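# Move three cartons to cart tray, close footlocker gently

## Task

Take all three cartons out of the footlocker and put them in the top tray of the utility cart. Each one has to rest flat on the tray floor, not upright on an end, and no part may hang past the tray's edges. Then close the footlocker lid completely, lowering it rather than letting it drop from more than slightly open or banging it. At the end release everything and move the robot away. The robot must not tip over or finish leaning, and nothing may count as done if it stays in place only because the robot is holding it.

## Robot and tools

Robot: a Hello Robot Stretch 4 in simulation, with one arm. It has an omni-wheel base, a lift that slides up a mast, a telescoping arm that reaches straight out, a wrist with yaw, pitch and roll, and a two-finger gripper. It stands about 1.6 m tall, and the base rim lies within 0.23 m of the base origin. Loose objects may occasionally get nudged by something outside the robot.

Frames: the base frame sits on the floor below the base centre, x ahead, y to the left, z up. hand_pose is reported in it (a point between the open fingertips); with all wrist joints at zero its axes line up with the base frame, though the printed position can be off. The odometry frame is the base frame as it was when the scene began. base_odometry counts wheel rotation only, so slip looks like motion; heading runs -3.142 to 3.142, left positive.

execute_actions: argument "actions" is a list holding a single action, or empty to just get state and pictures. Optional "cameras" picks images: head_camera, head_left_camera, head_right_camera, wrist_camera, or "all" (also the default when null or omitted); [] gives none. An action holds "base", "joints", or both, plus optional "pace" and "contact_limits"; alternatively it holds only {"end_of_arm": "enable_torque"}, which re-powers wrist or gripper motors that cut out, after which they hold position. Motions in one action start together and may finish at different times.
- base: exactly one key, each a relative move from where the base last measured itself. translate_m: straight travel in metres, forward positive, -2 to 2. strafe_m: sideways metres, left positive, -2 to 2. rotate_rad: turn in place, radians, counter-clockwise (left) positive, -3.2 to 3.2.
- joints: a single object mapping joint names to absolute targets (not offsets). lift_m 0 to 1.2 (tolerance ±0.004); arm_m 0 to 0.55 extension (±0.004); wrist_yaw_rad -1.134 to 4.276 (0 points ahead, positive turns left, 3.14 tucked back, over 3.4 the arm may block it; ±0.02); wrist_pitch_rad -1.117 to 4.259 (0 level, 1.57 pointing down; ±0.05); wrist_roll_rad -1.117 to 4.259 (0 means fingers level with each other, positive turns clockwise viewed from behind the gripper; ±0.02); gripper_m -0.038 to 0.141, the fingertip gap in metres (negative presses the tips together; ±0.004).
- pace: "slow", "default", "fast" or "max". Base speed limits are 0.1/0.3/0.4/0.6 m/s and 1/2/3/4 rad/s respectively, reduced further when the lift is above 0.2 (down to 0.3 m/s and 1 rad/s at 1.2). Wrist speed is the same for all paces.
- contact_limits: only key arm_m, 0 (gentlest) to 0.75 (firmest), default 0.5; how hard the arm may push before halting.
Joint targets outside range are clipped and the result notes it; any other bad value or unknown key rejects the whole call. A single action runs at most 15 s. A joint or base left out of an action may still be driving toward its earlier target without the status showing it. Once a result reports a stop, remaining calls in that same reply are skipped.

wait: seconds 0 to 10; sends nothing new and returns state and images. zoom_image: camera plus region [x0, y0, x1, y1] in pixels of that camera's latest full image, at most 504x504, origin top-left. read_manual: returns licence texts only. finished_scene: pass the current scene's number; it ends the scene irreversibly and reports success. Replying without any tool call ends everything.

Result lines: base_status and joint_status tell how each motion ended. "done" (for the base, the wheels turned the commanded amount, even with slip); "off_target" (stopped short, may still be pushing); "contact_stop_at_<key>" (hit something; the part goes slack, a slack lift may sag under load, slack wheels may coast); "limit_stop_at_<name>"; "time_out"; "torque_fault" (a wrist or gripper motor overloaded and went limp until enable_torque). After these the old target is dropped. "limit_stop_at_tilt" means a lean beyond 6 degrees; lift, arm and wheels go slack until it lessens. "limit_stop_at_own_body" means the joint would hit the robot; moving away is allowed. It tends to happen with pitch below -0.2 combined with roll below -0.4 or above 4. on_its_own covers anything not commanded; its "held at" is a target, not a measured position. lidar_m: 12 distances from the base origin in 30 degree sectors, first straight ahead, then counter-clockwise (4th left, 7th behind, 10th right); "-" means nothing seen or closer than 0.25 m; it sees from about 0.15 m up, misses glass and thin legs. wrist_depth_mm: 7x7 grid of depths, 100 to 2000 mm, row by row from top left, robot body included. turned_by_wheels vs turned_by_imu differing by over about 0.1 rad suggests a bump or slip. base_tilt in degrees, forward and right positive, with a fixed bias up to about 1.5. motor_effort: percent of maximum, positive toward higher joint values, peak in brackets; wheel positive turns the base right; a load in a level gripper shifts wrist_pitch_rad effort away from 0.

Gripping: command a gap smaller than the object; squeezing harder pulls it toward the wrist. Neither gripper_m nor "done" proves a hold; a firm squeeze at commanded values of 0 or more shows in gripper_m effort. If the tips jam on a surface below, raise the lift. To unfold at the start, send lift_m 0.4 with wrist_yaw_rad 0.

Cameras: calibration lines give K, distortion and T_world_to_cam mapping the base frame to each camera; the wrist camera's pose depends on joint readings and can be further off.

Avoid: driving or turning with over 1 kg held and arm_m beyond 0.2 (tipping, worse at fast paces); steady pushing or pulling with a high gripper or high contact limit; holding over about 2 kg in a level gripper; dropping cartons; letting the lid fall or slam; hard hits. The robot holds its last command while you think, and the scene keeps running.

Each tool is called after ">>>" by a JSON object that holds its "name" and its "arguments".

## Session

>>> {"name": "execute_actions", "arguments": {"actions": []}}

Scene clock: 0.00 s.
base_odometry: x=+0.000 y=+0.000 heading=+0.000 (m, m, rad; odometry frame)
turned_by_wheels: +0.000 (rad since the last result)
turned_by_imu: +0.000 (rad since the last result)
base_tilt: forward=+0.5 right=-0.4 (deg)
lidar_m: 1.95 2.76 1.83 1.79 1.49 1.23 1.23 1.30 1.17 2.16 2.37 1.98
base_status: not commanded
joint_positions: lift_m=+0.210 arm_m=+0.000 wrist_yaw_rad=+3.179 wrist_pitch_rad=+0.007 wrist_roll_rad=-0.005 gripper_m=+0.057
joint_status: not commanded
motor_effort: lift_m=+18 arm_m=+0 wrist_yaw_rad=+1 wrist_pitch_rad=-10 wrist_roll_rad=+0 gripper_m=-4 wheel_0=-1 wheel_1=+0 wheel_2=+1 (%)
hand_pose: x=-0.1211 y=+0.0765 z=+0.3859 quat_wxyz=(-0.019, -0.004, -0.003, +1.000) (m; base frame)
wrist_depth_mm: - 131 199 1366 1308 1229 1160 / - 110 133 1366 1336 1255 1182 / - 118 139 1336 1281 1255 1182 / 135 134 278 1366 1308 1255 1205 / 220 1499 1430 1397 1308 1281 1205 / 216 1255 213 1160 200 1205 1160 / 213 866 946 - 917 820 854
pictures: head_camera, head_left_camera, head_right_camera, wrist_camera
Images, in order (width x height): head_camera 420x560, head_left_camera 420x672, head_right_camera 420x672, wrist_camera 616x392.

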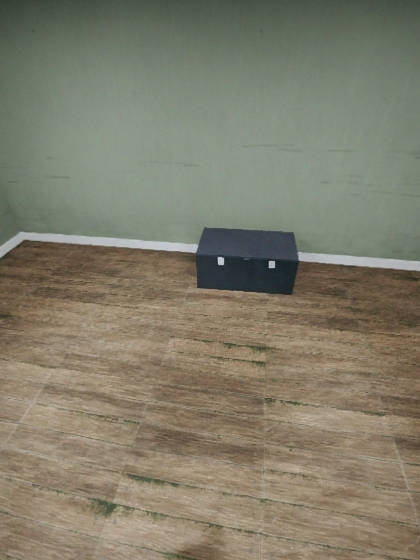

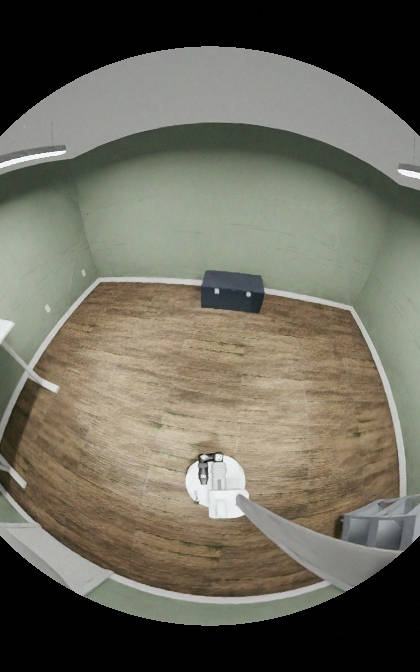

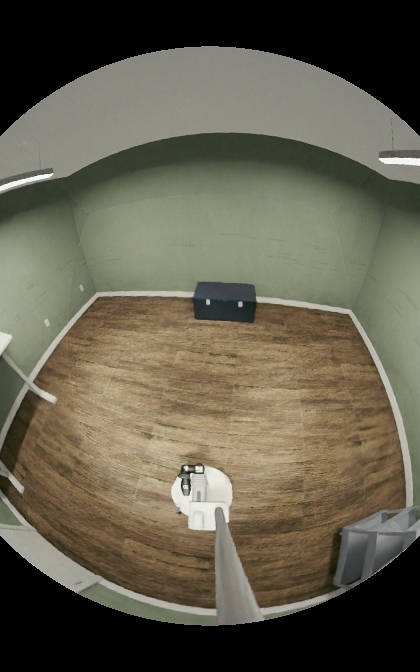

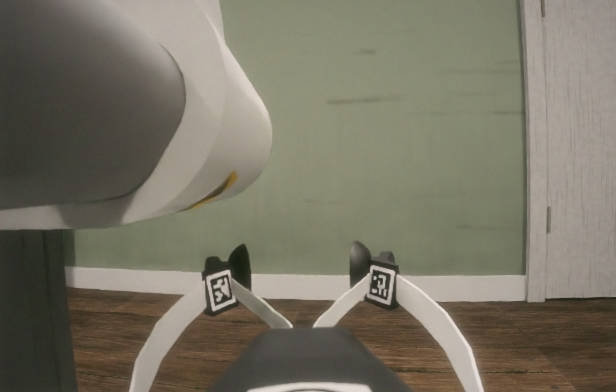

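>>> {"name": "execute_actions", "arguments": {"actions": [{"base":{"rotate_rad":-0.107},"joints":{"lift_m":0.4,"wrist_yaw_rad":0}}], "cameras": []}}

>>> {"name": "execute_actions", "arguments": {"actions": [{"base":{"translate_m":1.2},"joints":{"lift_m":0.15},"pace":"fast"}]}}

>>> {"name": "zoom_image", "arguments": {"camera": "wrist_camera", "region": [100,60,520,330]}}

Scene clock: 13.63 s.
base_odometry: x=+0.000 y=+0.000 heading=-0.107 (m, m, rad; odometry frame)
turned_by_wheels: -0.107 (rad since the last result)
turned_by_imu: -0.105 (rad since the last result)
base_tilt: forward=+0.5 right=-0.5 (deg)
lidar_m: 1.94 2.64 1.83 1.78 1.65 1.26 1.23 1.28 1.18 2.17 2.28 2.59
base_status: done
joint_positions: lift_m=+0.400 arm_m=+0.000 wrist_yaw_rad=+0.001 wrist_pitch_rad=+0.007 wrist_roll_rad=-0.005 gripper_m=+0.057
joint_status: all done
motor_effort: lift_m=+21(23) arm_m=+0(0) wrist_yaw_rad=-1(5) wrist_pitch_rad=-9(9) wrist_roll_rad=+0(0) gripper_m=-3(3) wheel_0=+2(9) wheel_1=+2(3) wheel_2=+2(7) (%)
hand_pose: x=+0.4590 y=-0.0873 z=+0.5758 quat_wxyz=(+1.000, -0.003, +0.004, +0.000) (m; base frame)
wrist_depth_mm: - - - - - - - / - - - - - - - / - - - - - - - / - - - - - - - / - - 1808 1756 - - - / 1863 1808 213 1661 199 1756 1618 / 1281 1229 1336 - 1281 1160 1205
pictures: none
No camera images: the call's "cameras" was empty. Leave "cameras" out to get every camera's image.

Scene clock: 17.93 s.
base_odometry: x=+1.193 y=-0.127 heading=-0.106 (m, m, rad; odometry frame)
turned_by_wheels: +0.000 (rad since the last result)
turned_by_imu: -0.005 (rad since the last result)
base_tilt: forward=+0.5 right=-0.4 (deg)
lidar_m: 0.75 0.78 1.95 2.52 1.90 2.49 2.41 2.00 2.28 2.23 1.83 0.77
base_status: done
joint_positions: lift_m=+0.150 arm_m=+0.000 wrist_yaw_rad=+0.000 wrist_pitch_rad=+0.007 wrist_roll_rad=-0.005 gripper_m=+0.057
joint_status: all done
motor_effort: lift_m=+15(18) arm_m=+0(0) wrist_yaw_rad=-1(1) wrist_pitch_rad=-9(9) wrist_roll_rad=-1(1) gripper_m=-4(3) wheel_0=+0(3) wheel_1=+1(5) wheel_2=+2(12) (%)
hand_pose: x=+0.4590 y=-0.0873 z=+0.3263 quat_wxyz=(+1.000, -0.003, +0.004, +0.000) (m; base frame)
wrist_depth_mm: 1098 1078 1098 1078 1060 1078 1042 / 1098 1118 1098 1098 1098 1078 1078 / 1098 1078 1098 1118 1078 1098 1098 / 1098 854 732 640 559 544 1098 / 535 539 539 549 539 544 1098 / 539 539 213 539 199 549 976 / 549 544 544 - 549 559 741
pictures: head_camera, head_left_camera, head_right_camera, wrist_camera
camera_calibration (this result's frames):
wrist_camera: T_world_to_cam=[[-0.0301871, -0.998636, -0.0426102, -0.0674805], [-0.0661935, 0.0445333, -0.996813, 0.398986], [0.99735, -0.0272703, -0.0674475, -0.209498], [0, 0, 0, 1]] pos_world=[0.233316, -0.0908698, 0.380709]
Images, in order (width x height): head_camera 420x560, head_left_camera 420x672, head_right_camera 420x672, wrist_camera 616x392.

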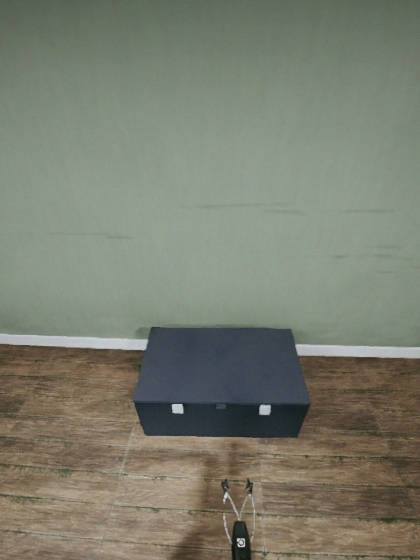

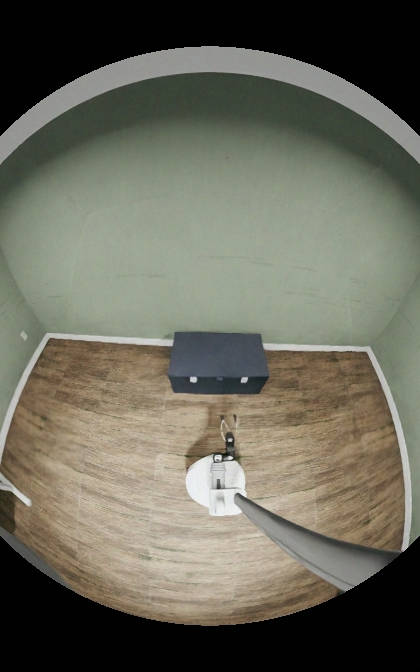

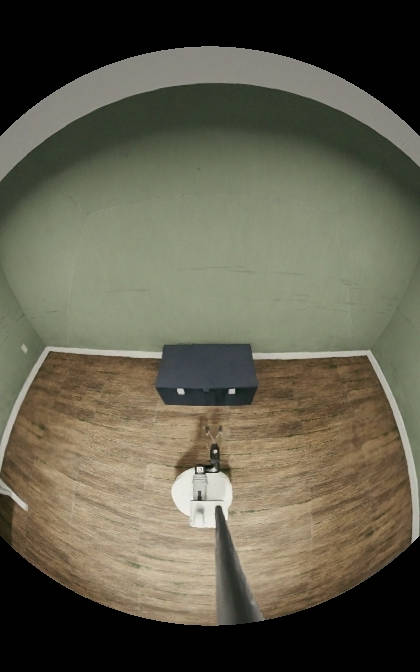

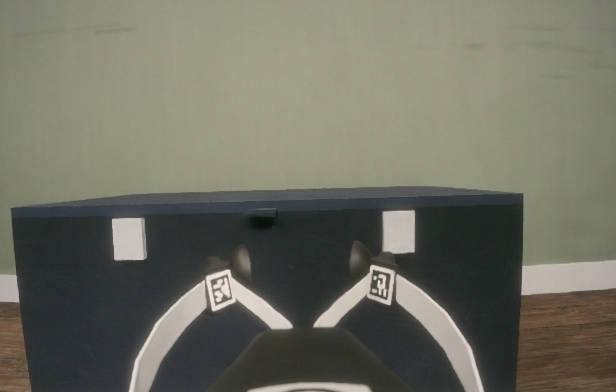

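Region (100, 60, 520, 330) of wrist_camera's 616x392 image, scaled by 1.200; it fills the top 324 rows of this view, and the rest is white.

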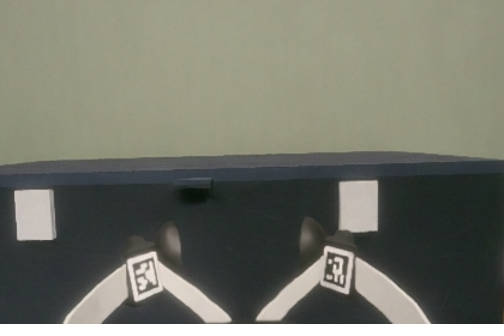

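>>> {"name": "execute_actions", "arguments": {"actions": [{"base":{"strafe_m":0.043},"joints":{"lift_m":0.14,"arm_m":0.22,"gripper_m":0.08}}], "cameras": ["head_camera","wrist_camera"]}}

>>> {"name": "zoom_image", "arguments": {"camera": "head_camera", "region": [120,310,320,470]}}

Scene clock: 29.40 s.
base_odometry: x=+1.198 y=-0.085 heading=-0.106 (m, m, rad; odometry frame)
turned_by_wheels: +0.000 (rad since the last result)
turned_by_imu: +0.000 (rad since the last result)
base_tilt: forward=+0.5 right=-0.5 (deg)
lidar_m: 0.72 0.78 1.96 2.47 1.89 2.49 2.41 1.99 2.34 2.25 1.81 0.79
base_status: done
joint_positions: lift_m=+0.140 arm_m=+0.219 wrist_yaw_rad=+0.000 wrist_pitch_rad=+0.007 wrist_roll_rad=-0.005 gripper_m=+0.080
joint_status: all done
motor_effort: lift_m=+15(15) arm_m=+8(7) wrist_yaw_rad=+2(1) wrist_pitch_rad=-9(9) wrist_roll_rad=+0(1) gripper_m=-3(3) wheel_0=-1(13) wheel_1=+1(9) wheel_2=+0(3) (%)
hand_pose: x=+0.6781 y=-0.0874 z=+0.3163 quat_wxyz=(+1.000, -0.003, +0.004, +0.000) (m; base frame)
wrist_depth_mm: 878 866 878 854 866 854 854 / 891 878 878 866 878 866 866 / 891 878 904 878 878 866 866 / 891 539 466 413 366 332 320 / 304 317 317 322 319 320 320 / 319 319 319 320 322 324 325 / 319 320 325 - 327 325 329
pictures: head_camera, wrist_camera
camera_calibration (this result's frames):
wrist_camera: T_world_to_cam=[[-0.0303884, -0.998629, -0.0426117, -0.061212], [-0.0661428, 0.044547, -0.996815, 0.403537], [0.997347, -0.0274731, -0.0674059, -0.428712], [0, 0, 0, 1]] pos_world=[0.452406, -0.0908825, 0.370745]
Images, in order (width x height): head_camera 420x560, wrist_camera 616x392.

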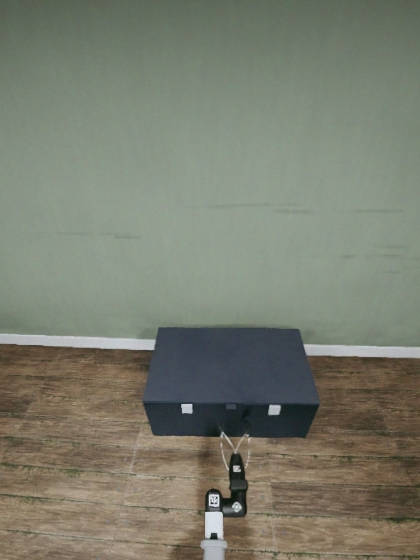

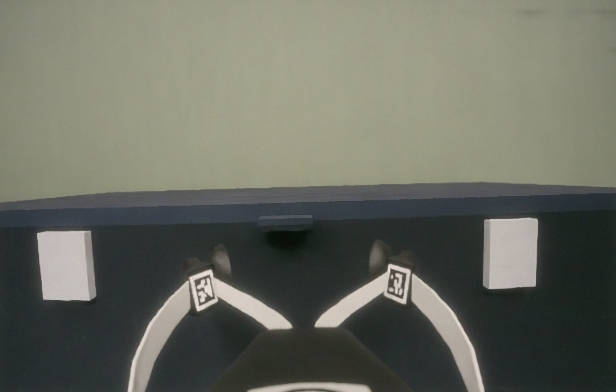

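Region (120, 310, 320, 470) of head_camera's 420x560 image, scaled by 2.520, with more detail than that image has; it fills the top 403 rows of this view, and the rest is white.

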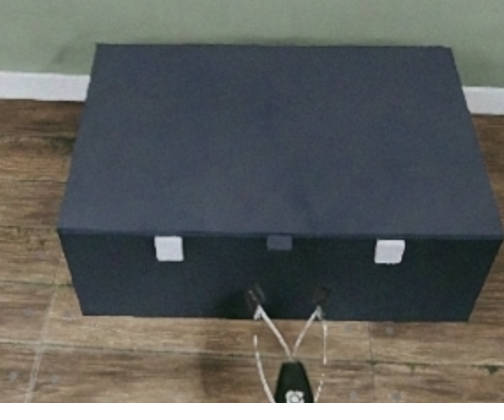

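>>> {"name": "execute_actions", "arguments": {"actions": [{"base":{"strafe_m":0.011},"joints":{"lift_m":0.154,"arm_m":0.275}}], "cameras": ["head_camera","wrist_camera"]}}

>>> {"name": "zoom_image", "arguments": {"camera": "head_camera", "region": [180,370,290,450]}}

Scene clock: 45.80 s.
base_odometry: x=+1.199 y=-0.074 heading=-0.106 (m, m, rad; odometry frame)
turned_by_wheels: +0.000 (rad since the last result)
turned_by_imu: +0.000 (rad since the last result)
base_tilt: forward=+0.6 right=-0.5 (deg)
lidar_m: 0.76 0.80 1.94 2.47 1.85 2.46 2.40 2.01 2.34 2.27 1.83 0.79
base_status: done
joint_positions: lift_m=+0.154 arm_m=+0.274 wrist_yaw_rad=+0.000 wrist_pitch_rad=+0.007 wrist_roll_rad=-0.005 gripper_m=+0.080
joint_status: all done
motor_effort: lift_m=+21(21) arm_m=+8(6) wrist_yaw_rad=+0(0) wrist_pitch_rad=-9(10) wrist_roll_rad=-1(1) gripper_m=-1(3) wheel_0=-2(6) wheel_1=+2(13) wheel_2=+0(0) (%)
hand_pose: x=+0.7331 y=-0.0874 z=+0.3298 quat_wxyz=(+1.000, -0.003, +0.004, +0.000) (m; base frame)
wrist_depth_mm: 820 809 820 820 820 809 809 / 831 809 820 809 831 798 798 / 842 831 831 820 820 820 820 / 842 809 842 654 580 521 492 / 259 262 260 263 263 266 263 / 252 263 263 263 264 267 258 / 264 265 267 - 267 270 271
pictures: head_camera, wrist_camera
camera_calibration (this result's frames):
wrist_camera: T_world_to_cam=[[-0.0304611, -0.998627, -0.0426115, -0.0589332], [-0.0661396, 0.0445517, -0.996815, 0.420634], [0.997345, -0.0275457, -0.0674059, -0.482647], [0, 0, 0, 1]] pos_world=[0.507391, -0.0908871, 0.38425]
Images, in order (width x height): head_camera 420x560, wrist_camera 616x392.

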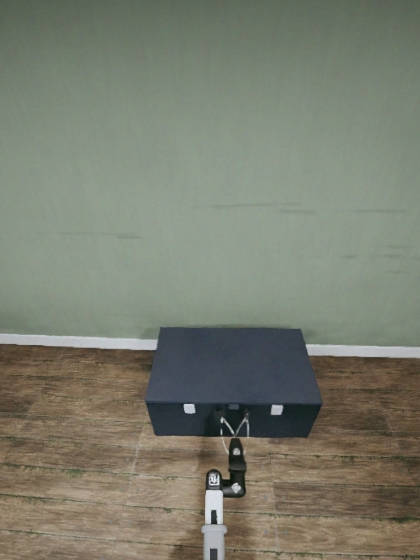

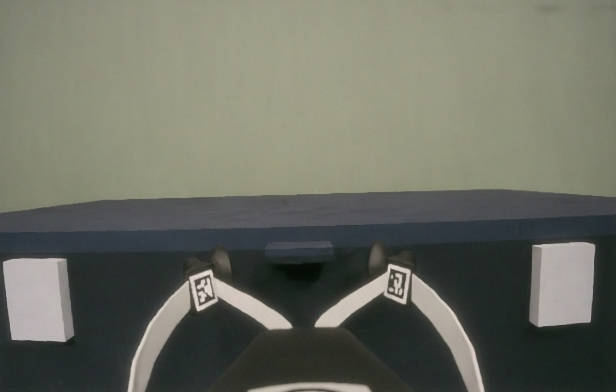

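Region (180, 370, 290, 450) of head_camera's 420x560 image, scaled by 4.582, with more detail than that image has; it fills the top 367 rows of this view, and the rest is white.

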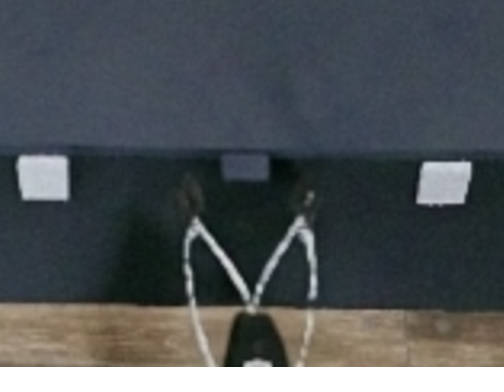

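>>> {"name": "execute_actions", "arguments": {"actions": [{"joints":{"arm_m":0.29,"gripper_m":0.05},"contact_limits":{"arm_m":0.2},"pace":"slow"}], "cameras": ["wrist_camera"]}}

>>> {"name": "execute_actions", "arguments": {"actions": [{"joints":{"arm_m":0.297,"gripper_m":0.0},"contact_limits":{"arm_m":0.2}}], "cameras": ["wrist_camera"]}}

>>> {"name": "execute_actions", "arguments": {"actions": [{"joints":{"lift_m":0.19},"pace":"slow"}], "cameras": ["wrist_camera","head_camera"]}}

Scene clock: 55.17 s.
base_odometry: x=+1.199 y=-0.074 heading=-0.106 (m, m, rad; odometry frame)
turned_by_wheels: +0.000 (rad since the last result)
turned_by_imu: +0.000 (rad since the last result)
base_tilt: forward=+0.6 right=-0.5 (deg)
lidar_m: 0.75 0.78 1.99 2.47 1.84 2.49 2.43 1.99 2.34 2.28 1.80 0.77
base_status: not commanded
joint_positions: lift_m=+0.154 arm_m=+0.289 wrist_yaw_rad=-0.001 wrist_pitch_rad=+0.007 wrist_roll_rad=-0.005 gripper_m=+0.050
joint_status: all done
motor_effort: lift_m=+21(21) arm_m=+8(9) wrist_yaw_rad=+1(4) wrist_pitch_rad=-9(10) wrist_roll_rad=+0(1) gripper_m=-5(4) wheel_0=-2(2) wheel_1=+2(2) wheel_2=+0(0) (%)
contact_limits: arm_m 0.2
hand_pose: x=+0.7480 y=-0.0876 z=+0.3298 quat_wxyz=(+1.000, -0.003, +0.004, +0.000) (m; base frame)
wrist_depth_mm: 820 788 809 798 788 798 788 / 809 820 798 809 809 809 809 / 820 820 809 809 788 798 788 / 820 820 820 647 585 521 488 / 246 247 246 248 249 249 249 / 247 248 195 250 198 252 248 / 250 250 249 - 253 253 256
pictures: wrist_camera
camera_calibration (this result's frames):
wrist_camera: T_world_to_cam=[[-0.0310233, -0.99861, -0.0426115, -0.0582185], [-0.0661145, 0.0445889, -0.996815, 0.421613], [0.99733, -0.0281073, -0.0674059, -0.497578], [0, 0, 0, 1]] pos_world=[0.522318, -0.0909225, 0.38425]
Images, in order (width x height): wrist_camera 616x392.

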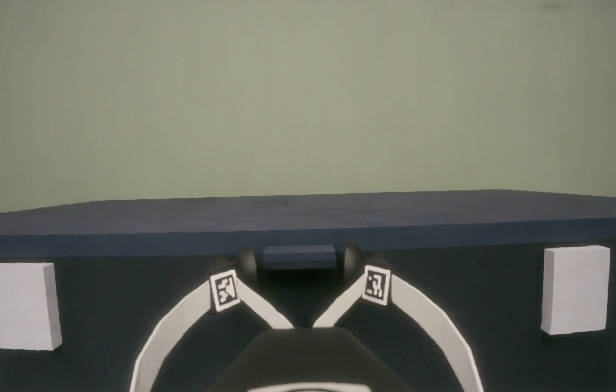

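Scene clock: 56.47 s.
base_odometry: x=+1.199 y=-0.074 heading=-0.106 (m, m, rad; odometry frame)
turned_by_wheels: +0.000 (rad since the last result)
turned_by_imu: +0.000 (rad since the last result)
base_tilt: forward=+0.5 right=-0.4 (deg)
lidar_m: 0.75 0.79 1.97 2.48 1.84 2.47 2.42 2.02 2.34 2.27 1.79 0.78
base_status: not commanded
joint_positions: lift_m=+0.154 arm_m=+0.297 wrist_yaw_rad=+0.005 wrist_pitch_rad=+0.011 wrist_roll_rad=-0.005 gripper_m=+0.001
joint_status: all done
on_its_own: wrist_yaw_rad is at rest, and its effort (-14) is outside its rest range (-13 to +13)
motor_effort: lift_m=+21(21) arm_m=+1(15) wrist_yaw_rad=-14(24) wrist_pitch_rad=-19(19) wrist_roll_rad=-1(0) gripper_m=-34(33) wheel_0=-2(2) wheel_1=+0(2) wheel_2=+4(5) (%)
contact_limits: arm_m 0.2
hand_pose: x=+0.7566 y=-0.0859 z=+0.3289 quat_wxyz=(+1.000, -0.003, +0.005, +0.003) (m; base frame)
wrist_depth_mm: 798 798 798 798 788 778 768 / 798 788 809 788 788 778 788 / 809 809 820 798 798 798 788 / 820 798 668 591 530 480 449 / 237 238 237 237 238 240 240 / 240 239 187 240 189 240 243 / 242 241 242 - 245 244 244
pictures: wrist_camera
camera_calibration (this result's frames):
wrist_camera: T_world_to_cam=[[-0.0253637, -0.998774, -0.0425099, -0.0606474], [-0.0696932, 0.0441867, -0.996589, 0.423749], [0.997246, -0.0223145, -0.0707285, -0.504529], [0, 0, 0, 1]] pos_world=[0.531134, -0.0905554, 0.384041]
Images, in order (width x height): wrist_camera 616x392.

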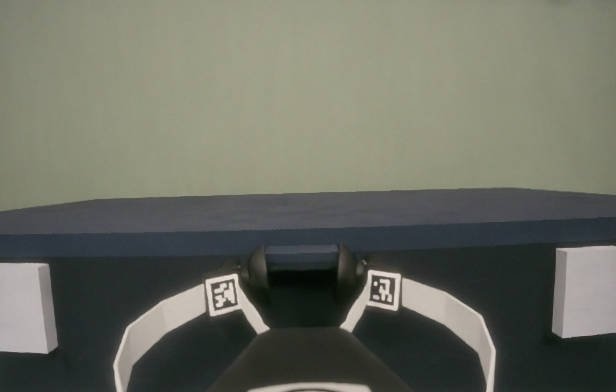

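Scene clock: 57.70 s.
base_odometry: x=+1.199 y=-0.074 heading=-0.106 (m, m, rad; odometry frame)
turned_by_wheels: +0.000 (rad since the last result)
turned_by_imu: +0.000 (rad since the last result)
base_tilt: forward=+0.5 right=-0.4 (deg)
lidar_m: 0.75 0.79 1.98 2.45 1.84 2.46 2.42 2.02 2.34 2.28 1.81 0.76
base_status: not commanded
joint_positions: lift_m=+0.190 arm_m=+0.297 wrist_yaw_rad=+0.004 wrist_pitch_rad=+0.014 wrist_roll_rad=-0.005 gripper_m=+0.001
joint_status: all done
on_its_own: wrist_pitch_rad is at rest, and its effort (-30) is outside its rest range (-23 to +23)
motor_effort: lift_m=+23(29) arm_m=+1(1) wrist_yaw_rad=-10(15) wrist_pitch_rad=-30(71) wrist_roll_rad=+0(1) gripper_m=-29(34) wheel_0=-2(2) wheel_1=+1(0) wheel_2=+4(5) (%)
hand_pose: x=+0.7565 y=-0.0864 z=+0.3637 quat_wxyz=(+1.000, -0.003, +0.007, +0.002) (m; base frame)
wrist_depth_mm: 778 778 788 778 788 788 798 / 798 798 798 788 788 778 778 / 809 798 820 809 809 809 788 / 820 809 809 809 798 809 788 / 298 285 239 242 240 676 512 / 241 239 186 227 189 242 244 / 239 242 244 - 244 245 246
pictures: head_camera, wrist_camera
camera_calibration (this result's frames):
wrist_camera: T_world_to_cam=[[-0.0272119, -0.998731, -0.042382, -0.0583039], [-0.0733134, 0.0442775, -0.996326, 0.461102], [0.996938, -0.0240048, -0.0744252, -0.500525], [0, 0, 0, 1]] pos_world=[0.53121, -0.0906613, 0.419685]
Images, in order (width x height): head_camera 420x560, wrist_camera 616x392.

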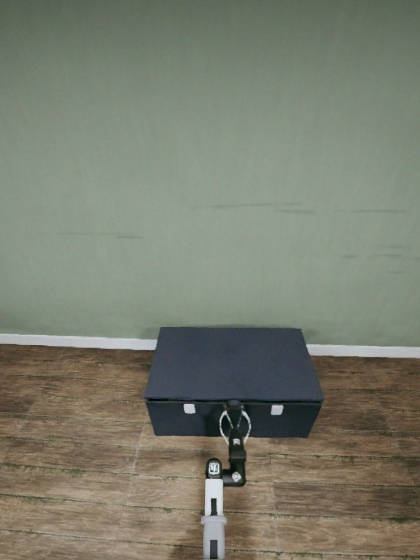

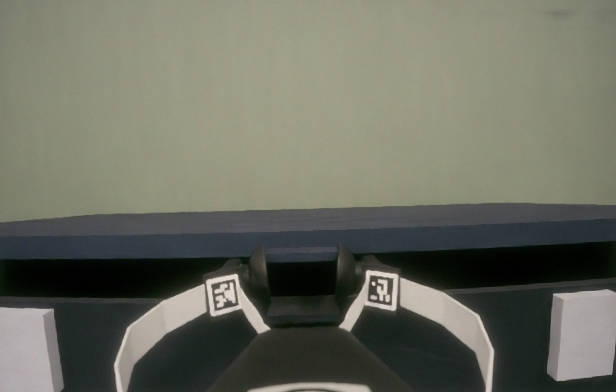

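>>> {"name": "execute_actions", "arguments": {"actions": [{"joints":{"lift_m":0.272,"arm_m":0.311,"gripper_m":-0.01},"pace":"slow"}], "cameras": ["wrist_camera"]}}

>>> {"name": "execute_actions", "arguments": {"actions": [{"joints":{"lift_m":0.31,"arm_m":0.324},"pace":"slow"}], "cameras": []}}

>>> {"name": "execute_actions", "arguments": {"actions": [{"joints":{"lift_m":0.346,"arm_m":0.34},"pace":"slow"}], "cameras": ["wrist_camera","head_camera"]}}

Scene clock: 79.53 s.
base_odometry: x=+1.199 y=-0.074 heading=-0.106 (m, m, rad; odometry frame)
turned_by_wheels: +0.000 (rad since the last result)
turned_by_imu: +0.000 (rad since the last result)
base_tilt: forward=+0.6 right=-0.5 (deg)
lidar_m: 0.75 0.78 1.96 2.46 1.86 2.49 2.43 2.02 2.33 2.27 1.81 0.79
base_status: not commanded
joint_positions: lift_m=+0.271 arm_m=+0.311 wrist_yaw_rad=+0.005 wrist_pitch_rad=+0.018 wrist_roll_rad=-0.005 gripper_m=-0.009
joint_status: all done
on_its_own: wrist_pitch_rad is at rest, and its effort (-41) is outside its rest range (-23 to +23)
motor_effort: lift_m=+25(26) arm_m=+2(12) wrist_yaw_rad=-13(13) wrist_pitch_rad=-41(41) wrist_roll_rad=+0(0) gripper_m=-34(35) wheel_0=-2(2) wheel_1=+0(1) wheel_2=+4(5) (%)
hand_pose: x=+0.7704 y=-0.0860 z=+0.4443 quat_wxyz=(+1.000, -0.003, +0.009, +0.002) (m; base frame)
wrist_depth_mm: 768 768 788 768 768 759 750 / 788 788 778 778 768 768 759 / 788 788 798 788 788 778 778 / 809 809 798 798 788 798 788 / 239 676 241 676 241 634 603 / 539 676 186 683 187 676 544 / 525 676 691 - 683 676 564
pictures: wrist_camera
camera_calibration (this result's frames):
wrist_camera: T_world_to_cam=[[-0.0261532, -0.998764, -0.0422614, -0.0550245], [-0.0772607, 0.044169, -0.996032, 0.545364], [0.996668, -0.0227843, -0.0783204, -0.50639], [0, 0, 0, 1]] pos_world=[0.545399, -0.0905824, 0.501214]
Images, in order (width x height): wrist_camera 616x392.

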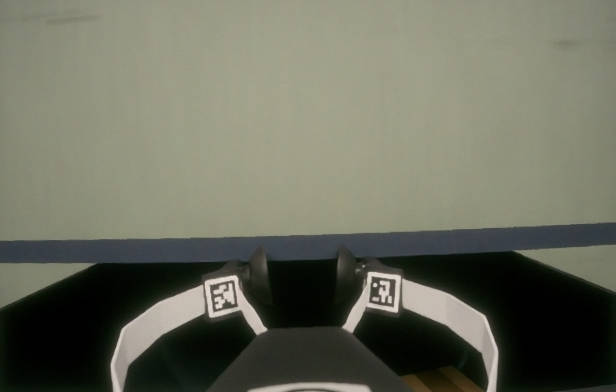

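Scene clock: 80.70 s.
base_odometry: x=+1.199 y=-0.074 heading=-0.106 (m, m, rad; odometry frame)
turned_by_wheels: +0.000 (rad since the last result)
turned_by_imu: +0.000 (rad since the last result)
base_tilt: forward=+0.6 right=-0.5 (deg)
lidar_m: 0.74 0.79 1.98 2.48 1.84 2.48 2.41 2.01 2.36 2.26 1.80 0.77
base_status: not commanded
joint_positions: lift_m=+0.309 arm_m=+0.323 wrist_yaw_rad=+0.003 wrist_pitch_rad=+0.017 wrist_roll_rad=-0.005 gripper_m=-0.009
joint_status: all done
on_its_own: wrist_pitch_rad is at rest, and its effort (-38) is outside its rest range (-23 to +23)
motor_effort: lift_m=+25(26) arm_m=+4(7) wrist_yaw_rad=-7(13) wrist_pitch_rad=-38(41) wrist_roll_rad=+0(0) gripper_m=-31(34) wheel_0=-1(2) wheel_1=+0(0) wheel_2=+3(3) (%)
hand_pose: x=+0.7828 y=-0.0867 z=+0.4826 quat_wxyz=(+1.000, -0.003, +0.009, +0.001) (m; base frame)
wrist_depth_mm: 759 778 768 768 741 759 750 / 768 768 768 768 768 750 759 / 778 768 798 768 778 768 759 / 798 788 778 778 778 778 768 / 334 340 238 241 240 325 251 / 603 661 185 661 188 668 559 / 521 668 668 - 676 676 554
pictures: none
No camera images: the call's "cameras" was empty. Leave "cameras" out to get every camera's image.

Scene clock: 81.83 s.
base_odometry: x=+1.199 y=-0.074 heading=-0.106 (m, m, rad; odometry frame)
turned_by_wheels: +0.000 (rad since the last result)
turned_by_imu: +0.000 (rad since the last result)
base_tilt: forward=+0.5 right=-0.4 (deg)
lidar_m: 0.74 0.79 1.94 2.46 1.85 2.47 2.43 1.99 2.35 2.27 1.82 0.78
base_status: not commanded
joint_positions: lift_m=+0.346 arm_m=+0.339 wrist_yaw_rad=+0.000 wrist_pitch_rad=+0.015 wrist_roll_rad=-0.005 gripper_m=-0.009
joint_status: all done
on_its_own: wrist_pitch_rad is at rest, and its effort (-31) is outside its rest range (-23 to +23)
motor_effort: lift_m=+24(27) arm_m=+7(7) wrist_yaw_rad=+0(6) wrist_pitch_rad=-31(38) wrist_roll_rad=+0(1) gripper_m=-29(31) wheel_0=-1(2) wheel_1=+1(1) wheel_2=+3(3) (%)
hand_pose: x=+0.7982 y=-0.0873 z=+0.5195 quat_wxyz=(+1.000, -0.003, +0.007, +0.000) (m; base frame)
wrist_depth_mm: 759 750 750 741 732 732 732 / 750 759 759 750 750 750 741 / 768 768 750 759 750 750 750 / 788 768 768 759 768 759 759 / 260 262 239 241 242 263 287 / 603 439 185 473 189 484 691 / 539 654 661 - 661 668 549
pictures: head_camera, wrist_camera
camera_calibration (this result's frames):
wrist_camera: T_world_to_cam=[[-0.0303355, -0.998641, -0.042373, -0.0489671], [-0.0734647, 0.0445055, -0.996304, 0.61956], [0.996836, -0.0271105, -0.074715, -0.53058], [0, 0, 0, 1]] pos_world=[0.572932, -0.0908587, 0.575553]
Images, in order (width x height): head_camera 420x560, wrist_camera 616x392.

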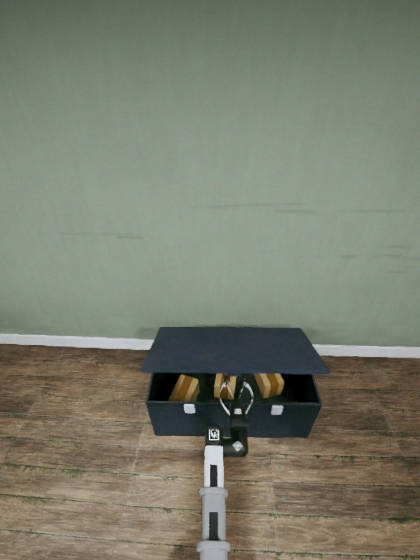

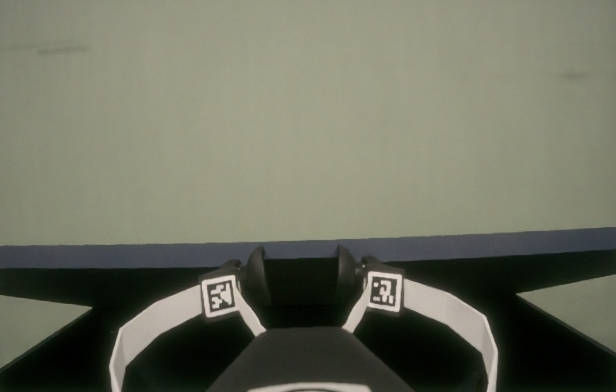

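>>> {"name": "execute_actions", "arguments": {"actions": [{"joints":{"lift_m":0.389,"arm_m":0.361},"pace":"slow"}], "cameras": []}}

>>> {"name": "execute_actions", "arguments": {"actions": [{"joints":{"lift_m":0.43,"arm_m":0.388},"pace":"slow"}], "cameras": []}}

>>> {"name": "execute_actions", "arguments": {"actions": [{"joints":{"lift_m":0.468,"arm_m":0.419},"pace":"slow"}], "cameras": []}}

>>> {"name": "execute_actions", "arguments": {"actions": [{"joints":{"lift_m":0.503,"arm_m":0.453},"pace":"slow"}], "cameras": ["wrist_camera","head_camera"]}}

Scene clock: 96.23 s.
base_odometry: x=+1.199 y=-0.074 heading=-0.106 (m, m, rad; odometry frame)
turned_by_wheels: +0.000 (rad since the last result)
turned_by_imu: +0.000 (rad since the last result)
base_tilt: forward=+0.5 right=-0.5 (deg)
lidar_m: 0.74 0.78 1.98 2.46 1.86 2.49 2.42 2.03 2.34 2.27 1.79 0.77
base_status: not commanded
joint_positions: lift_m=+0.389 arm_m=+0.360 wrist_yaw_rad=+0.000 wrist_pitch_rad=+0.015 wrist_roll_rad=-0.005 gripper_m=-0.009
joint_status: all done
on_its_own: wrist_pitch_rad is at rest, and its effort (-33) is outside its rest range (-23 to +23)
motor_effort: lift_m=+24(24) arm_m=+7(8) wrist_yaw_rad=+0(1) wrist_pitch_rad=-33(32) wrist_roll_rad=+0(1) gripper_m=-29(29) wheel_0=-1(1) wheel_1=+1(0) wheel_2=+3(3) (%)
hand_pose: x=+0.8192 y=-0.0874 z=+0.5623 quat_wxyz=(+1.000, -0.003, +0.008, +0.000) (m; base frame)
wrist_depth_mm: 723 732 723 732 723 723 699 / 750 750 741 732 715 732 723 / 759 741 741 732 732 732 723 / 750 750 750 741 741 741 741 / 243 245 239 252 240 245 258 / 375 315 185 329 188 332 530 / 778 634 634 - 640 647 580
pictures: none
No camera images: the call's "cameras" was empty. Leave "cameras" out to get every camera's image.

Scene clock: 97.57 s.
base_odometry: x=+1.199 y=-0.074 heading=-0.106 (m, m, rad; odometry frame)
turned_by_wheels: +0.000 (rad since the last result)
turned_by_imu: +0.000 (rad since the last result)
base_tilt: forward=+0.6 right=-0.5 (deg)
lidar_m: 0.75 0.78 1.96 2.46 1.86 2.48 2.43 2.03 2.35 2.28 1.79 0.78
base_status: not commanded
joint_positions: lift_m=+0.430 arm_m=+0.387 wrist_yaw_rad=+0.000 wrist_pitch_rad=+0.015 wrist_roll_rad=-0.005 gripper_m=-0.009
joint_status: all done
on_its_own: wrist_pitch_rad is at rest, and its effort (-30) is outside its rest range (-23 to +23)
motor_effort: lift_m=+24(25) arm_m=+8(10) wrist_yaw_rad=+2(3) wrist_pitch_rad=-30(42) wrist_roll_rad=+0(0) gripper_m=-28(30) wheel_0=-1(1) wheel_1=+1(1) wheel_2=+3(4) (%)
hand_pose: x=+0.8460 y=-0.0874 z=+0.6036 quat_wxyz=(+1.000, -0.003, +0.007, +0.000) (m; base frame)
wrist_depth_mm: 699 699 691 691 707 691 691 / 707 715 707 699 707 707 691 / 723 715 723 707 707 707 699 / 715 723 715 723 715 707 715 / 239 241 240 240 241 245 246 / 309 277 185 285 188 289 370 / 554 512 504 - 574 609 732
pictures: none
No camera images: the call's "cameras" was empty. Leave "cameras" out to get every camera's image.

Scene clock: 98.97 s.
base_odometry: x=+1.199 y=-0.074 heading=-0.106 (m, m, rad; odometry frame)
turned_by_wheels: +0.000 (rad since the last result)
turned_by_imu: +0.000 (rad since the last result)
base_tilt: forward=+0.6 right=-0.4 (deg)
lidar_m: 0.77 0.79 1.97 2.45 1.85 2.46 2.42 2.03 2.34 2.28 1.81 0.79
base_status: not commanded
joint_positions: lift_m=+0.468 arm_m=+0.418 wrist_yaw_rad=-0.001 wrist_pitch_rad=+0.013 wrist_roll_rad=-0.005 gripper_m=-0.009
joint_status: all done
on_its_own: wrist_pitch_rad is at rest, and its effort (-26) is outside its rest range (-23 to +23)
motor_effort: lift_m=+23(25) arm_m=+8(8) wrist_yaw_rad=+3(2) wrist_pitch_rad=-26(48) wrist_roll_rad=-1(0) gripper_m=-28(30) wheel_0=-2(1) wheel_1=+1(1) wheel_2=+4(3) (%)
hand_pose: x=+0.8768 y=-0.0877 z=+0.6421 quat_wxyz=(+1.000, -0.003, +0.007, +0.000) (m; base frame)
wrist_depth_mm: 676 676 661 668 668 661 668 / 676 683 683 676 668 676 668 / 691 683 676 676 683 676 676 / 691 683 691 691 683 683 691 / 699 691 707 236 243 249 249 / 277 260 185 265 189 266 310 / 382 377 377 - 404 452 459
pictures: none
No camera images: the call's "cameras" was empty. Leave "cameras" out to get every camera's image.

Scene clock: 100.43 s.
base_odometry: x=+1.199 y=-0.074 heading=-0.106 (m, m, rad; odometry frame)
turned_by_wheels: +0.000 (rad since the last result)
turned_by_imu: +0.000 (rad since the last result)
base_tilt: forward=+0.5 right=-0.4 (deg)
lidar_m: 0.76 0.78 1.96 2.47 1.86 2.47 2.43 2.00 2.35 2.28 1.83 0.78
base_status: not commanded
joint_positions: lift_m=+0.503 arm_m=+0.452 wrist_yaw_rad=-0.001 wrist_pitch_rad=+0.013 wrist_roll_rad=-0.005 gripper_m=-0.009
joint_status: all done
on_its_own: wrist_pitch_rad is at rest, and its effort (-25) is outside its rest range (-23 to +23)
motor_effort: lift_m=+23(27) arm_m=+8(7) wrist_yaw_rad=+4(5) wrist_pitch_rad=-25(55) wrist_roll_rad=-1(0) gripper_m=-29(30) wheel_0=-2(1) wheel_1=+1(1) wheel_2=+3(3) (%)
hand_pose: x=+0.9108 y=-0.0878 z=+0.6771 quat_wxyz=(+1.000, -0.003, +0.006, -0.001) (m; base frame)
wrist_depth_mm: 640 634 634 627 640 627 627 / 634 640 640 640 640 640 627 / 647 654 654 647 640 647 627 / 654 661 661 661 647 647 647 / 661 654 661 234 245 245 248 / 263 250 185 255 189 257 286 / 327 325 325 - 340 362 368
pictures: head_camera, wrist_camera
camera_calibration (this result's frames):
wrist_camera: T_world_to_cam=[[-0.0319827, -0.998587, -0.0424282, -0.0378283], [-0.0716038, 0.04463, -0.996434, 0.783275], [0.99692, -0.0288306, -0.07293, -0.632492], [0, 0, 0, 1]] pos_world=[0.685419, -0.0909676, 0.732749]
Images, in order (width x height): head_camera 420x560, wrist_camera 616x392.

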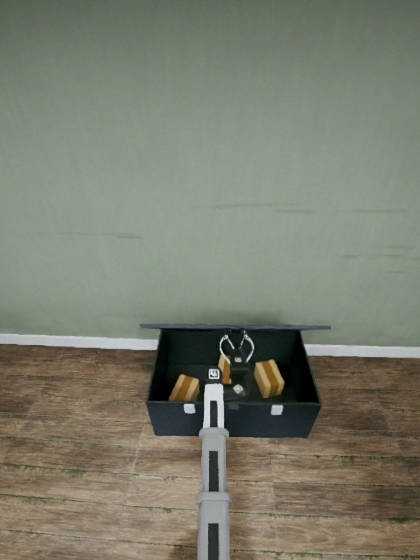

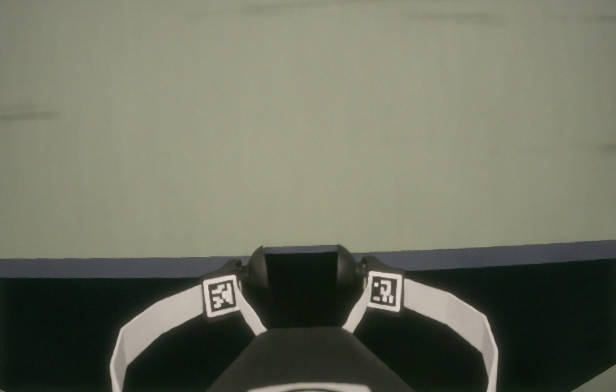

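>>> {"name": "execute_actions", "arguments": {"actions": [{"joints":{"lift_m":0.534},"base":{"translate_m":0.038},"pace":"slow"}], "cameras": []}}

>>> {"name": "execute_actions", "arguments": {"actions": [{"joints":{"lift_m":0.56},"base":{"translate_m":0.041},"pace":"slow"}], "cameras": []}}

>>> {"name": "execute_actions", "arguments": {"actions": [{"joints":{"lift_m":0.581},"base":{"translate_m":0.044},"pace":"slow"}], "cameras": []}}

>>> {"name": "execute_actions", "arguments": {"actions": [{"joints":{"lift_m":0.598},"base":{"translate_m":0.046},"pace":"slow"}], "cameras": ["wrist_camera","head_camera"]}}

Scene clock: 111.00 s.
base_odometry: x=+1.237 y=-0.078 heading=-0.106 (m, m, rad; odometry frame)
turned_by_wheels: +0.000 (rad since the last result)
turned_by_imu: +0.000 (rad since the last result)
base_tilt: forward=+0.5 right=-0.4 (deg)
lidar_m: 0.70 0.75 1.91 2.46 1.86 2.53 2.48 2.03 2.33 2.28 1.77 0.74
base_status: done
joint_positions: lift_m=+0.534 arm_m=+0.452 wrist_yaw_rad=-0.002 wrist_pitch_rad=+0.012 wrist_roll_rad=-0.005 gripper_m=-0.009
joint_status: all done
motor_effort: lift_m=+22(27) arm_m=+6(8) wrist_yaw_rad=+5(6) wrist_pitch_rad=-22(60) wrist_roll_rad=+0(0) gripper_m=-28(31) wheel_0=+3(4) wheel_1=+3(6) wheel_2=-4(5) (%)
hand_pose: x=+0.9112 y=-0.0879 z=+0.7085 quat_wxyz=(+1.000, -0.003, +0.006, -0.001) (m; base frame)
wrist_depth_mm: 603 603 591 603 597 585 591 / 603 609 603 603 603 597 597 / 609 615 621 603 603 609 603 / 621 621 615 609 615 603 609 / 621 627 615 231 615 248 245 / 252 243 186 247 189 250 270 / 294 293 294 - 304 317 324
pictures: none
No camera images: the call's "cameras" was empty. Leave "cameras" out to get every camera's image.

Scene clock: 112.57 s.
base_odometry: x=+1.277 y=-0.082 heading=-0.106 (m, m, rad; odometry frame)
turned_by_wheels: +0.000 (rad since the last result)
turned_by_imu: +0.000 (rad since the last result)
base_tilt: forward=+0.5 right=-0.4 (deg)
lidar_m: 0.65 0.72 1.87 2.45 1.91 2.56 2.52 2.08 2.34 2.27 1.73 0.68
base_status: done
joint_positions: lift_m=+0.560 arm_m=+0.452 wrist_yaw_rad=-0.002 wrist_pitch_rad=+0.011 wrist_roll_rad=-0.005 gripper_m=-0.009
joint_status: all done
motor_effort: lift_m=+22(28) arm_m=+5(5) wrist_yaw_rad=+7(8) wrist_pitch_rad=-19(61) wrist_roll_rad=-1(0) gripper_m=-28(31) wheel_0=+1(3) wheel_1=+3(5) wheel_2=-4(7) (%)
hand_pose: x=+0.9112 y=-0.0880 z=+0.7348 quat_wxyz=(+1.000, -0.003, +0.005, -0.001) (m; base frame)
wrist_depth_mm: 564 559 554 554 559 564 544 / 559 564 564 569 559 559 554 / 569 574 569 564 564 559 569 / 580 580 574 574 574 564 569 / 580 580 580 232 564 574 249 / 246 239 186 243 189 246 260 / 276 274 276 - 282 291 294
pictures: none
No camera images: the call's "cameras" was empty. Leave "cameras" out to get every camera's image.

Scene clock: 114.17 s.
base_odometry: x=+1.321 y=-0.087 heading=-0.106 (m, m, rad; odometry frame)
turned_by_wheels: +0.000 (rad since the last result)
turned_by_imu: -0.001 (rad since the last result)
base_tilt: forward=+0.5 right=-0.4 (deg)
lidar_m: 0.62 0.65 1.79 2.46 1.90 2.58 2.56 2.11 2.33 2.28 1.66 0.65
base_status: done
joint_positions: lift_m=+0.581 arm_m=+0.452 wrist_yaw_rad=-0.002 wrist_pitch_rad=+0.009 wrist_roll_rad=-0.005 gripper_m=-0.009
joint_status: all done
motor_effort: lift_m=+22(26) arm_m=+6(6) wrist_yaw_rad=+7(6) wrist_pitch_rad=-14(55) wrist_roll_rad=+0(0) gripper_m=-29(29) wheel_0=+1(4) wheel_1=+1(5) wheel_2=-5(8) (%)
hand_pose: x=+0.9112 y=-0.0880 z=+0.7564 quat_wxyz=(+1.000, -0.003, +0.004, -0.001) (m; base frame)
wrist_depth_mm: 512 517 517 517 517 512 508 / 525 521 517 521 512 512 512 / 530 521 525 517 521 517 517 / 525 530 530 530 517 525 517 / 535 535 535 233 535 525 525 / 241 237 185 239 189 243 253 / 262 262 263 - 268 274 276
pictures: none
No camera images: the call's "cameras" was empty. Leave "cameras" out to get every camera's image.

Scene clock: 115.80 s.
base_odometry: x=+1.366 y=-0.092 heading=-0.106 (m, m, rad; odometry frame)
turned_by_wheels: +0.000 (rad since the last result)
turned_by_imu: +0.000 (rad since the last result)
base_tilt: forward=+0.6 right=-0.5 (deg)
lidar_m: 0.58 0.61 1.74 2.47 1.92 2.59 2.59 2.13 2.36 2.29 1.60 0.61
base_status: done
joint_positions: lift_m=+0.598 arm_m=+0.452 wrist_yaw_rad=-0.002 wrist_pitch_rad=+0.008 wrist_roll_rad=-0.005 gripper_m=-0.009
joint_status: all done
motor_effort: lift_m=+21(26) arm_m=+6(6) wrist_yaw_rad=+6(7) wrist_pitch_rad=-12(49) wrist_roll_rad=+0(0) gripper_m=-29(30) wheel_0=+2(2) wheel_1=+2(4) wheel_2=-4(8) (%)
hand_pose: x=+0.9112 y=-0.0881 z=+0.7736 quat_wxyz=(+1.000, -0.003, +0.004, -0.001) (m; base frame)
wrist_depth_mm: 473 466 469 469 469 466 466 / 477 477 473 469 473 473 469 / 477 484 480 473 477 473 477 / 488 480 484 477 480 480 480 / 488 484 484 232 480 480 480 / 236 236 185 238 188 241 248 / 252 252 253 - 257 262 263
pictures: head_camera, wrist_camera
camera_calibration (this result's frames):
wrist_camera: T_world_to_cam=[[-0.0327999, -0.998555, -0.0425708, -0.0331564], [-0.0669356, 0.0446927, -0.996756, 0.875443], [0.997218, -0.029844, -0.0683048, -0.629829], [0, 0, 0, 1]] pos_world=[0.685587, -0.091031, 0.828171]
Images, in order (width x height): head_camera 420x560, wrist_camera 616x392.

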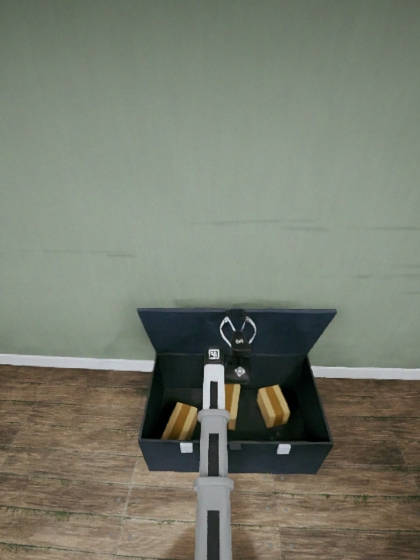

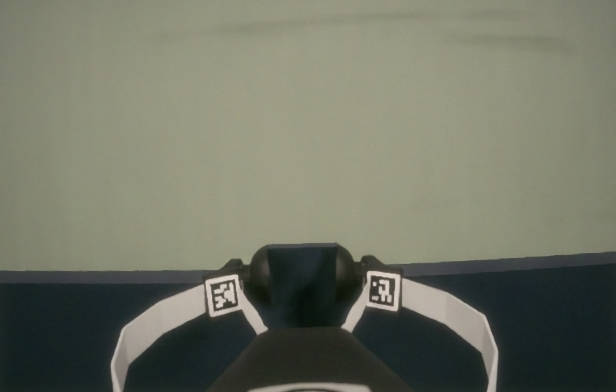

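>>> {"name": "execute_actions", "arguments": {"actions": [{"joints":{"lift_m":0.611},"base":{"translate_m":0.047},"pace":"slow"}], "cameras": []}}

>>> {"name": "execute_actions", "arguments": {"actions": [{"joints":{"lift_m":0.619},"base":{"translate_m":0.049},"pace":"slow"}], "cameras": []}}

>>> {"name": "execute_actions", "arguments": {"actions": [{"joints":{"lift_m":0.622},"base":{"translate_m":0.05},"pace":"slow"}], "cameras": ["wrist_camera"]}}

>>> {"name": "execute_actions", "arguments": {"actions": [{"joints":{"arm_m":0.49},"contact_limits":{"arm_m":0.2},"pace":"slow"}], "cameras": ["wrist_camera","head_camera"]}}

Scene clock: 127.33 s.
base_odometry: x=+1.413 y=-0.097 heading=-0.106 (m, m, rad; odometry frame)
turned_by_wheels: +0.000 (rad since the last result)
turned_by_imu: -0.001 (rad since the last result)
base_tilt: forward=+0.6 right=-0.4 (deg)
lidar_m: 0.51 0.58 1.67 2.46 1.95 2.58 2.65 2.21 2.37 2.28 1.52 0.54
base_status: done
joint_positions: lift_m=+0.611 arm_m=+0.452 wrist_yaw_rad=-0.002 wrist_pitch_rad=+0.009 wrist_roll_rad=-0.005 gripper_m=-0.009
joint_status: all done
motor_effort: lift_m=+22(25) arm_m=+6(5) wrist_yaw_rad=+7(7) wrist_pitch_rad=-15(41) wrist_roll_rad=+0(1) gripper_m=-30(30) wheel_0=+1(7) wheel_1=+3(4) wheel_2=-6(8) (%)
hand_pose: x=+0.9112 y=-0.0881 z=+0.7862 quat_wxyz=(+1.000, -0.003, +0.005, -0.001) (m; base frame)
wrist_depth_mm: 421 421 418 424 424 424 421 / 430 430 427 427 424 424 424 / 430 433 427 433 427 430 427 / 439 436 433 436 433 430 430 / 436 439 436 232 436 436 433 / 234 233 185 236 187 238 243 / 243 244 245 - 249 252 253
pictures: none
No camera images: the call's "cameras" was empty. Leave "cameras" out to get every camera's image.

Scene clock: 129.00 s.
base_odometry: x=+1.461 y=-0.102 heading=-0.106 (m, m, rad; odometry frame)
turned_by_wheels: +0.000 (rad since the last result)
turned_by_imu: -0.001 (rad since the last result)
base_tilt: forward=+0.5 right=-0.5 (deg)
lidar_m: 0.49 0.52 1.59 2.47 1.98 2.60 2.72 2.21 2.34 2.28 1.46 0.52
base_status: done
joint_positions: lift_m=+0.619 arm_m=+0.452 wrist_yaw_rad=-0.002 wrist_pitch_rad=+0.010 wrist_roll_rad=-0.005 gripper_m=-0.009
joint_status: all done
motor_effort: lift_m=+22(24) arm_m=+6(6) wrist_yaw_rad=+8(8) wrist_pitch_rad=-18(34) wrist_roll_rad=-1(1) gripper_m=-31(29) wheel_0=+1(5) wheel_1=+3(2) wheel_2=-4(9) (%)
hand_pose: x=+0.9112 y=-0.0881 z=+0.7939 quat_wxyz=(+1.000, -0.003, +0.005, -0.001) (m; base frame)
wrist_depth_mm: 377 375 373 375 373 373 373 / 379 377 379 377 377 377 375 / 384 384 382 379 379 382 377 / 384 387 384 384 384 382 384 / 392 392 387 232 387 387 384 / 232 232 185 235 187 236 240 / 237 237 239 - 241 245 245
pictures: none
No camera images: the call's "cameras" was empty. Leave "cameras" out to get every camera's image.

Scene clock: 130.70 s.
base_odometry: x=+1.511 y=-0.107 heading=-0.106 (m, m, rad; odometry frame)
turned_by_wheels: +0.000 (rad since the last result)
turned_by_imu: -0.001 (rad since the last result)
base_tilt: forward=+0.6 right=-0.3 (deg)
lidar_m: 0.43 0.44 1.50 2.45 1.98 2.58 2.75 2.27 2.34 2.28 0.61 0.45
base_status: done
joint_positions: lift_m=+0.622 arm_m=+0.452 wrist_yaw_rad=-0.002 wrist_pitch_rad=+0.012 wrist_roll_rad=-0.005 gripper_m=-0.009
joint_status: all done
motor_effort: lift_m=+22(23) arm_m=+5(6) wrist_yaw_rad=+6(7) wrist_pitch_rad=-22(25) wrist_roll_rad=+0(0) gripper_m=-30(31) wheel_0=+0(5) wheel_1=+3(5) wheel_2=-3(9) (%)
hand_pose: x=+0.9112 y=-0.0881 z=+0.7965 quat_wxyz=(+1.000, -0.003, +0.006, -0.001) (m; base frame)
wrist_depth_mm: 325 327 325 325 324 324 320 / 327 329 329 329 327 325 325 / 332 330 330 330 330 330 327 / 336 336 334 334 334 332 332 / 338 340 336 234 336 336 334 / 230 230 185 234 187 236 236 / 231 232 234 - 236 236 237
pictures: wrist_camera
camera_calibration (this result's frames):
wrist_camera: T_world_to_cam=[[-0.032905, -0.998556, -0.0424687, -0.032155], [-0.0702621, 0.0446977, -0.996527, 0.901156], [0.996986, -0.0298068, -0.0716314, -0.625391], [0, 0, 0, 1]] pos_world=[0.685765, -0.0910291, 0.851863]
Images, in order (width x height): wrist_camera 616x392.

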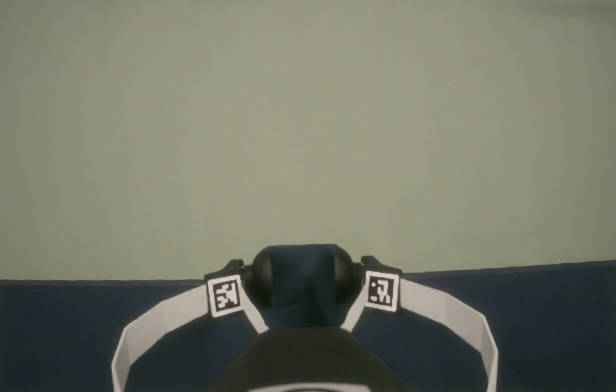

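Scene clock: 132.20 s.
base_odometry: x=+1.511 y=-0.107 heading=-0.106 (m, m, rad; odometry frame)
turned_by_wheels: +0.000 (rad since the last result)
turned_by_imu: +0.000 (rad since the last result)
base_tilt: forward=+0.5 right=-0.5 (deg)
lidar_m: 0.43 0.45 1.51 2.45 1.97 2.60 2.75 2.27 2.38 2.29 0.64 0.46
base_status: not commanded
joint_positions: lift_m=+0.622 arm_m=+0.488 wrist_yaw_rad=-0.005 wrist_pitch_rad=+0.014 wrist_roll_rad=-0.005 gripper_m=-0.009
joint_status: all done
on_its_own: wrist_yaw_rad is at rest, and its effort (+14) is outside its rest range (-13 to +13); wrist_pitch_rad is at rest, and its effort (-27) is outside its rest range (-23 to +23)
motor_effort: lift_m=+22(22) arm_m=+10(9) wrist_yaw_rad=+14(14) wrist_pitch_rad=-27(27) wrist_roll_rad=+0(0) gripper_m=-27(29) wheel_0=+1(1) wheel_1=+3(3) wheel_2=-4(3) (%)
contact_limits: arm_m 0.2
hand_pose: x=+0.9471 y=-0.0888 z=+0.7959 quat_wxyz=(+1.000, -0.003, +0.007, -0.002) (m; base frame)
wrist_depth_mm: 290 290 289 289 289 289 289 / 293 291 291 291 291 291 289 / 294 296 294 294 294 294 294 / 298 297 298 297 298 297 297 / 301 301 300 233 298 300 300 / 229 230 185 231 187 235 236 / 227 227 229 - 231 233 233
pictures: head_camera, wrist_camera
camera_calibration (this result's frames):
wrist_camera: T_world_to_cam=[[-0.0353488, -0.998475, -0.0424084, -0.029403], [-0.0720908, 0.044872, -0.996388, 0.90479], [0.996771, -0.0321639, -0.073567, -0.659741], [0, 0, 0, 1]] pos_world=[0.721799, -0.0911779, 0.85174]
Images, in order (width x height): head_camera 420x560, wrist_camera 616x392.

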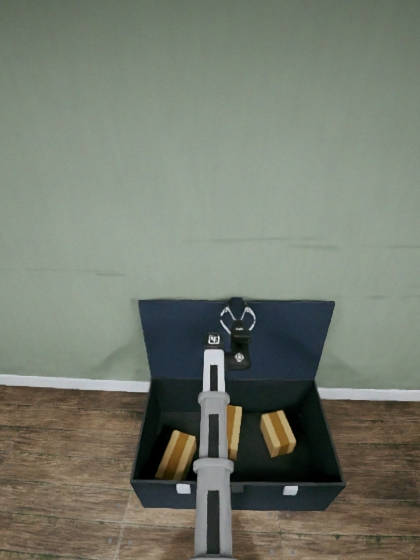

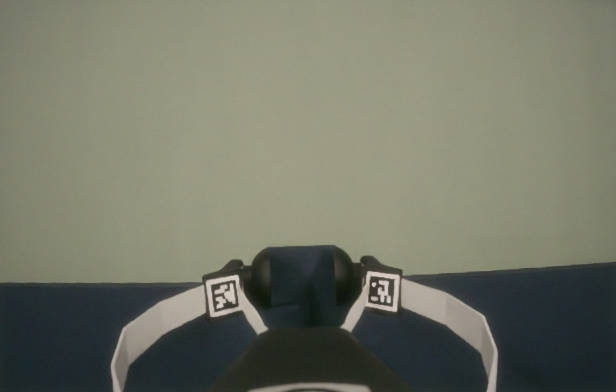

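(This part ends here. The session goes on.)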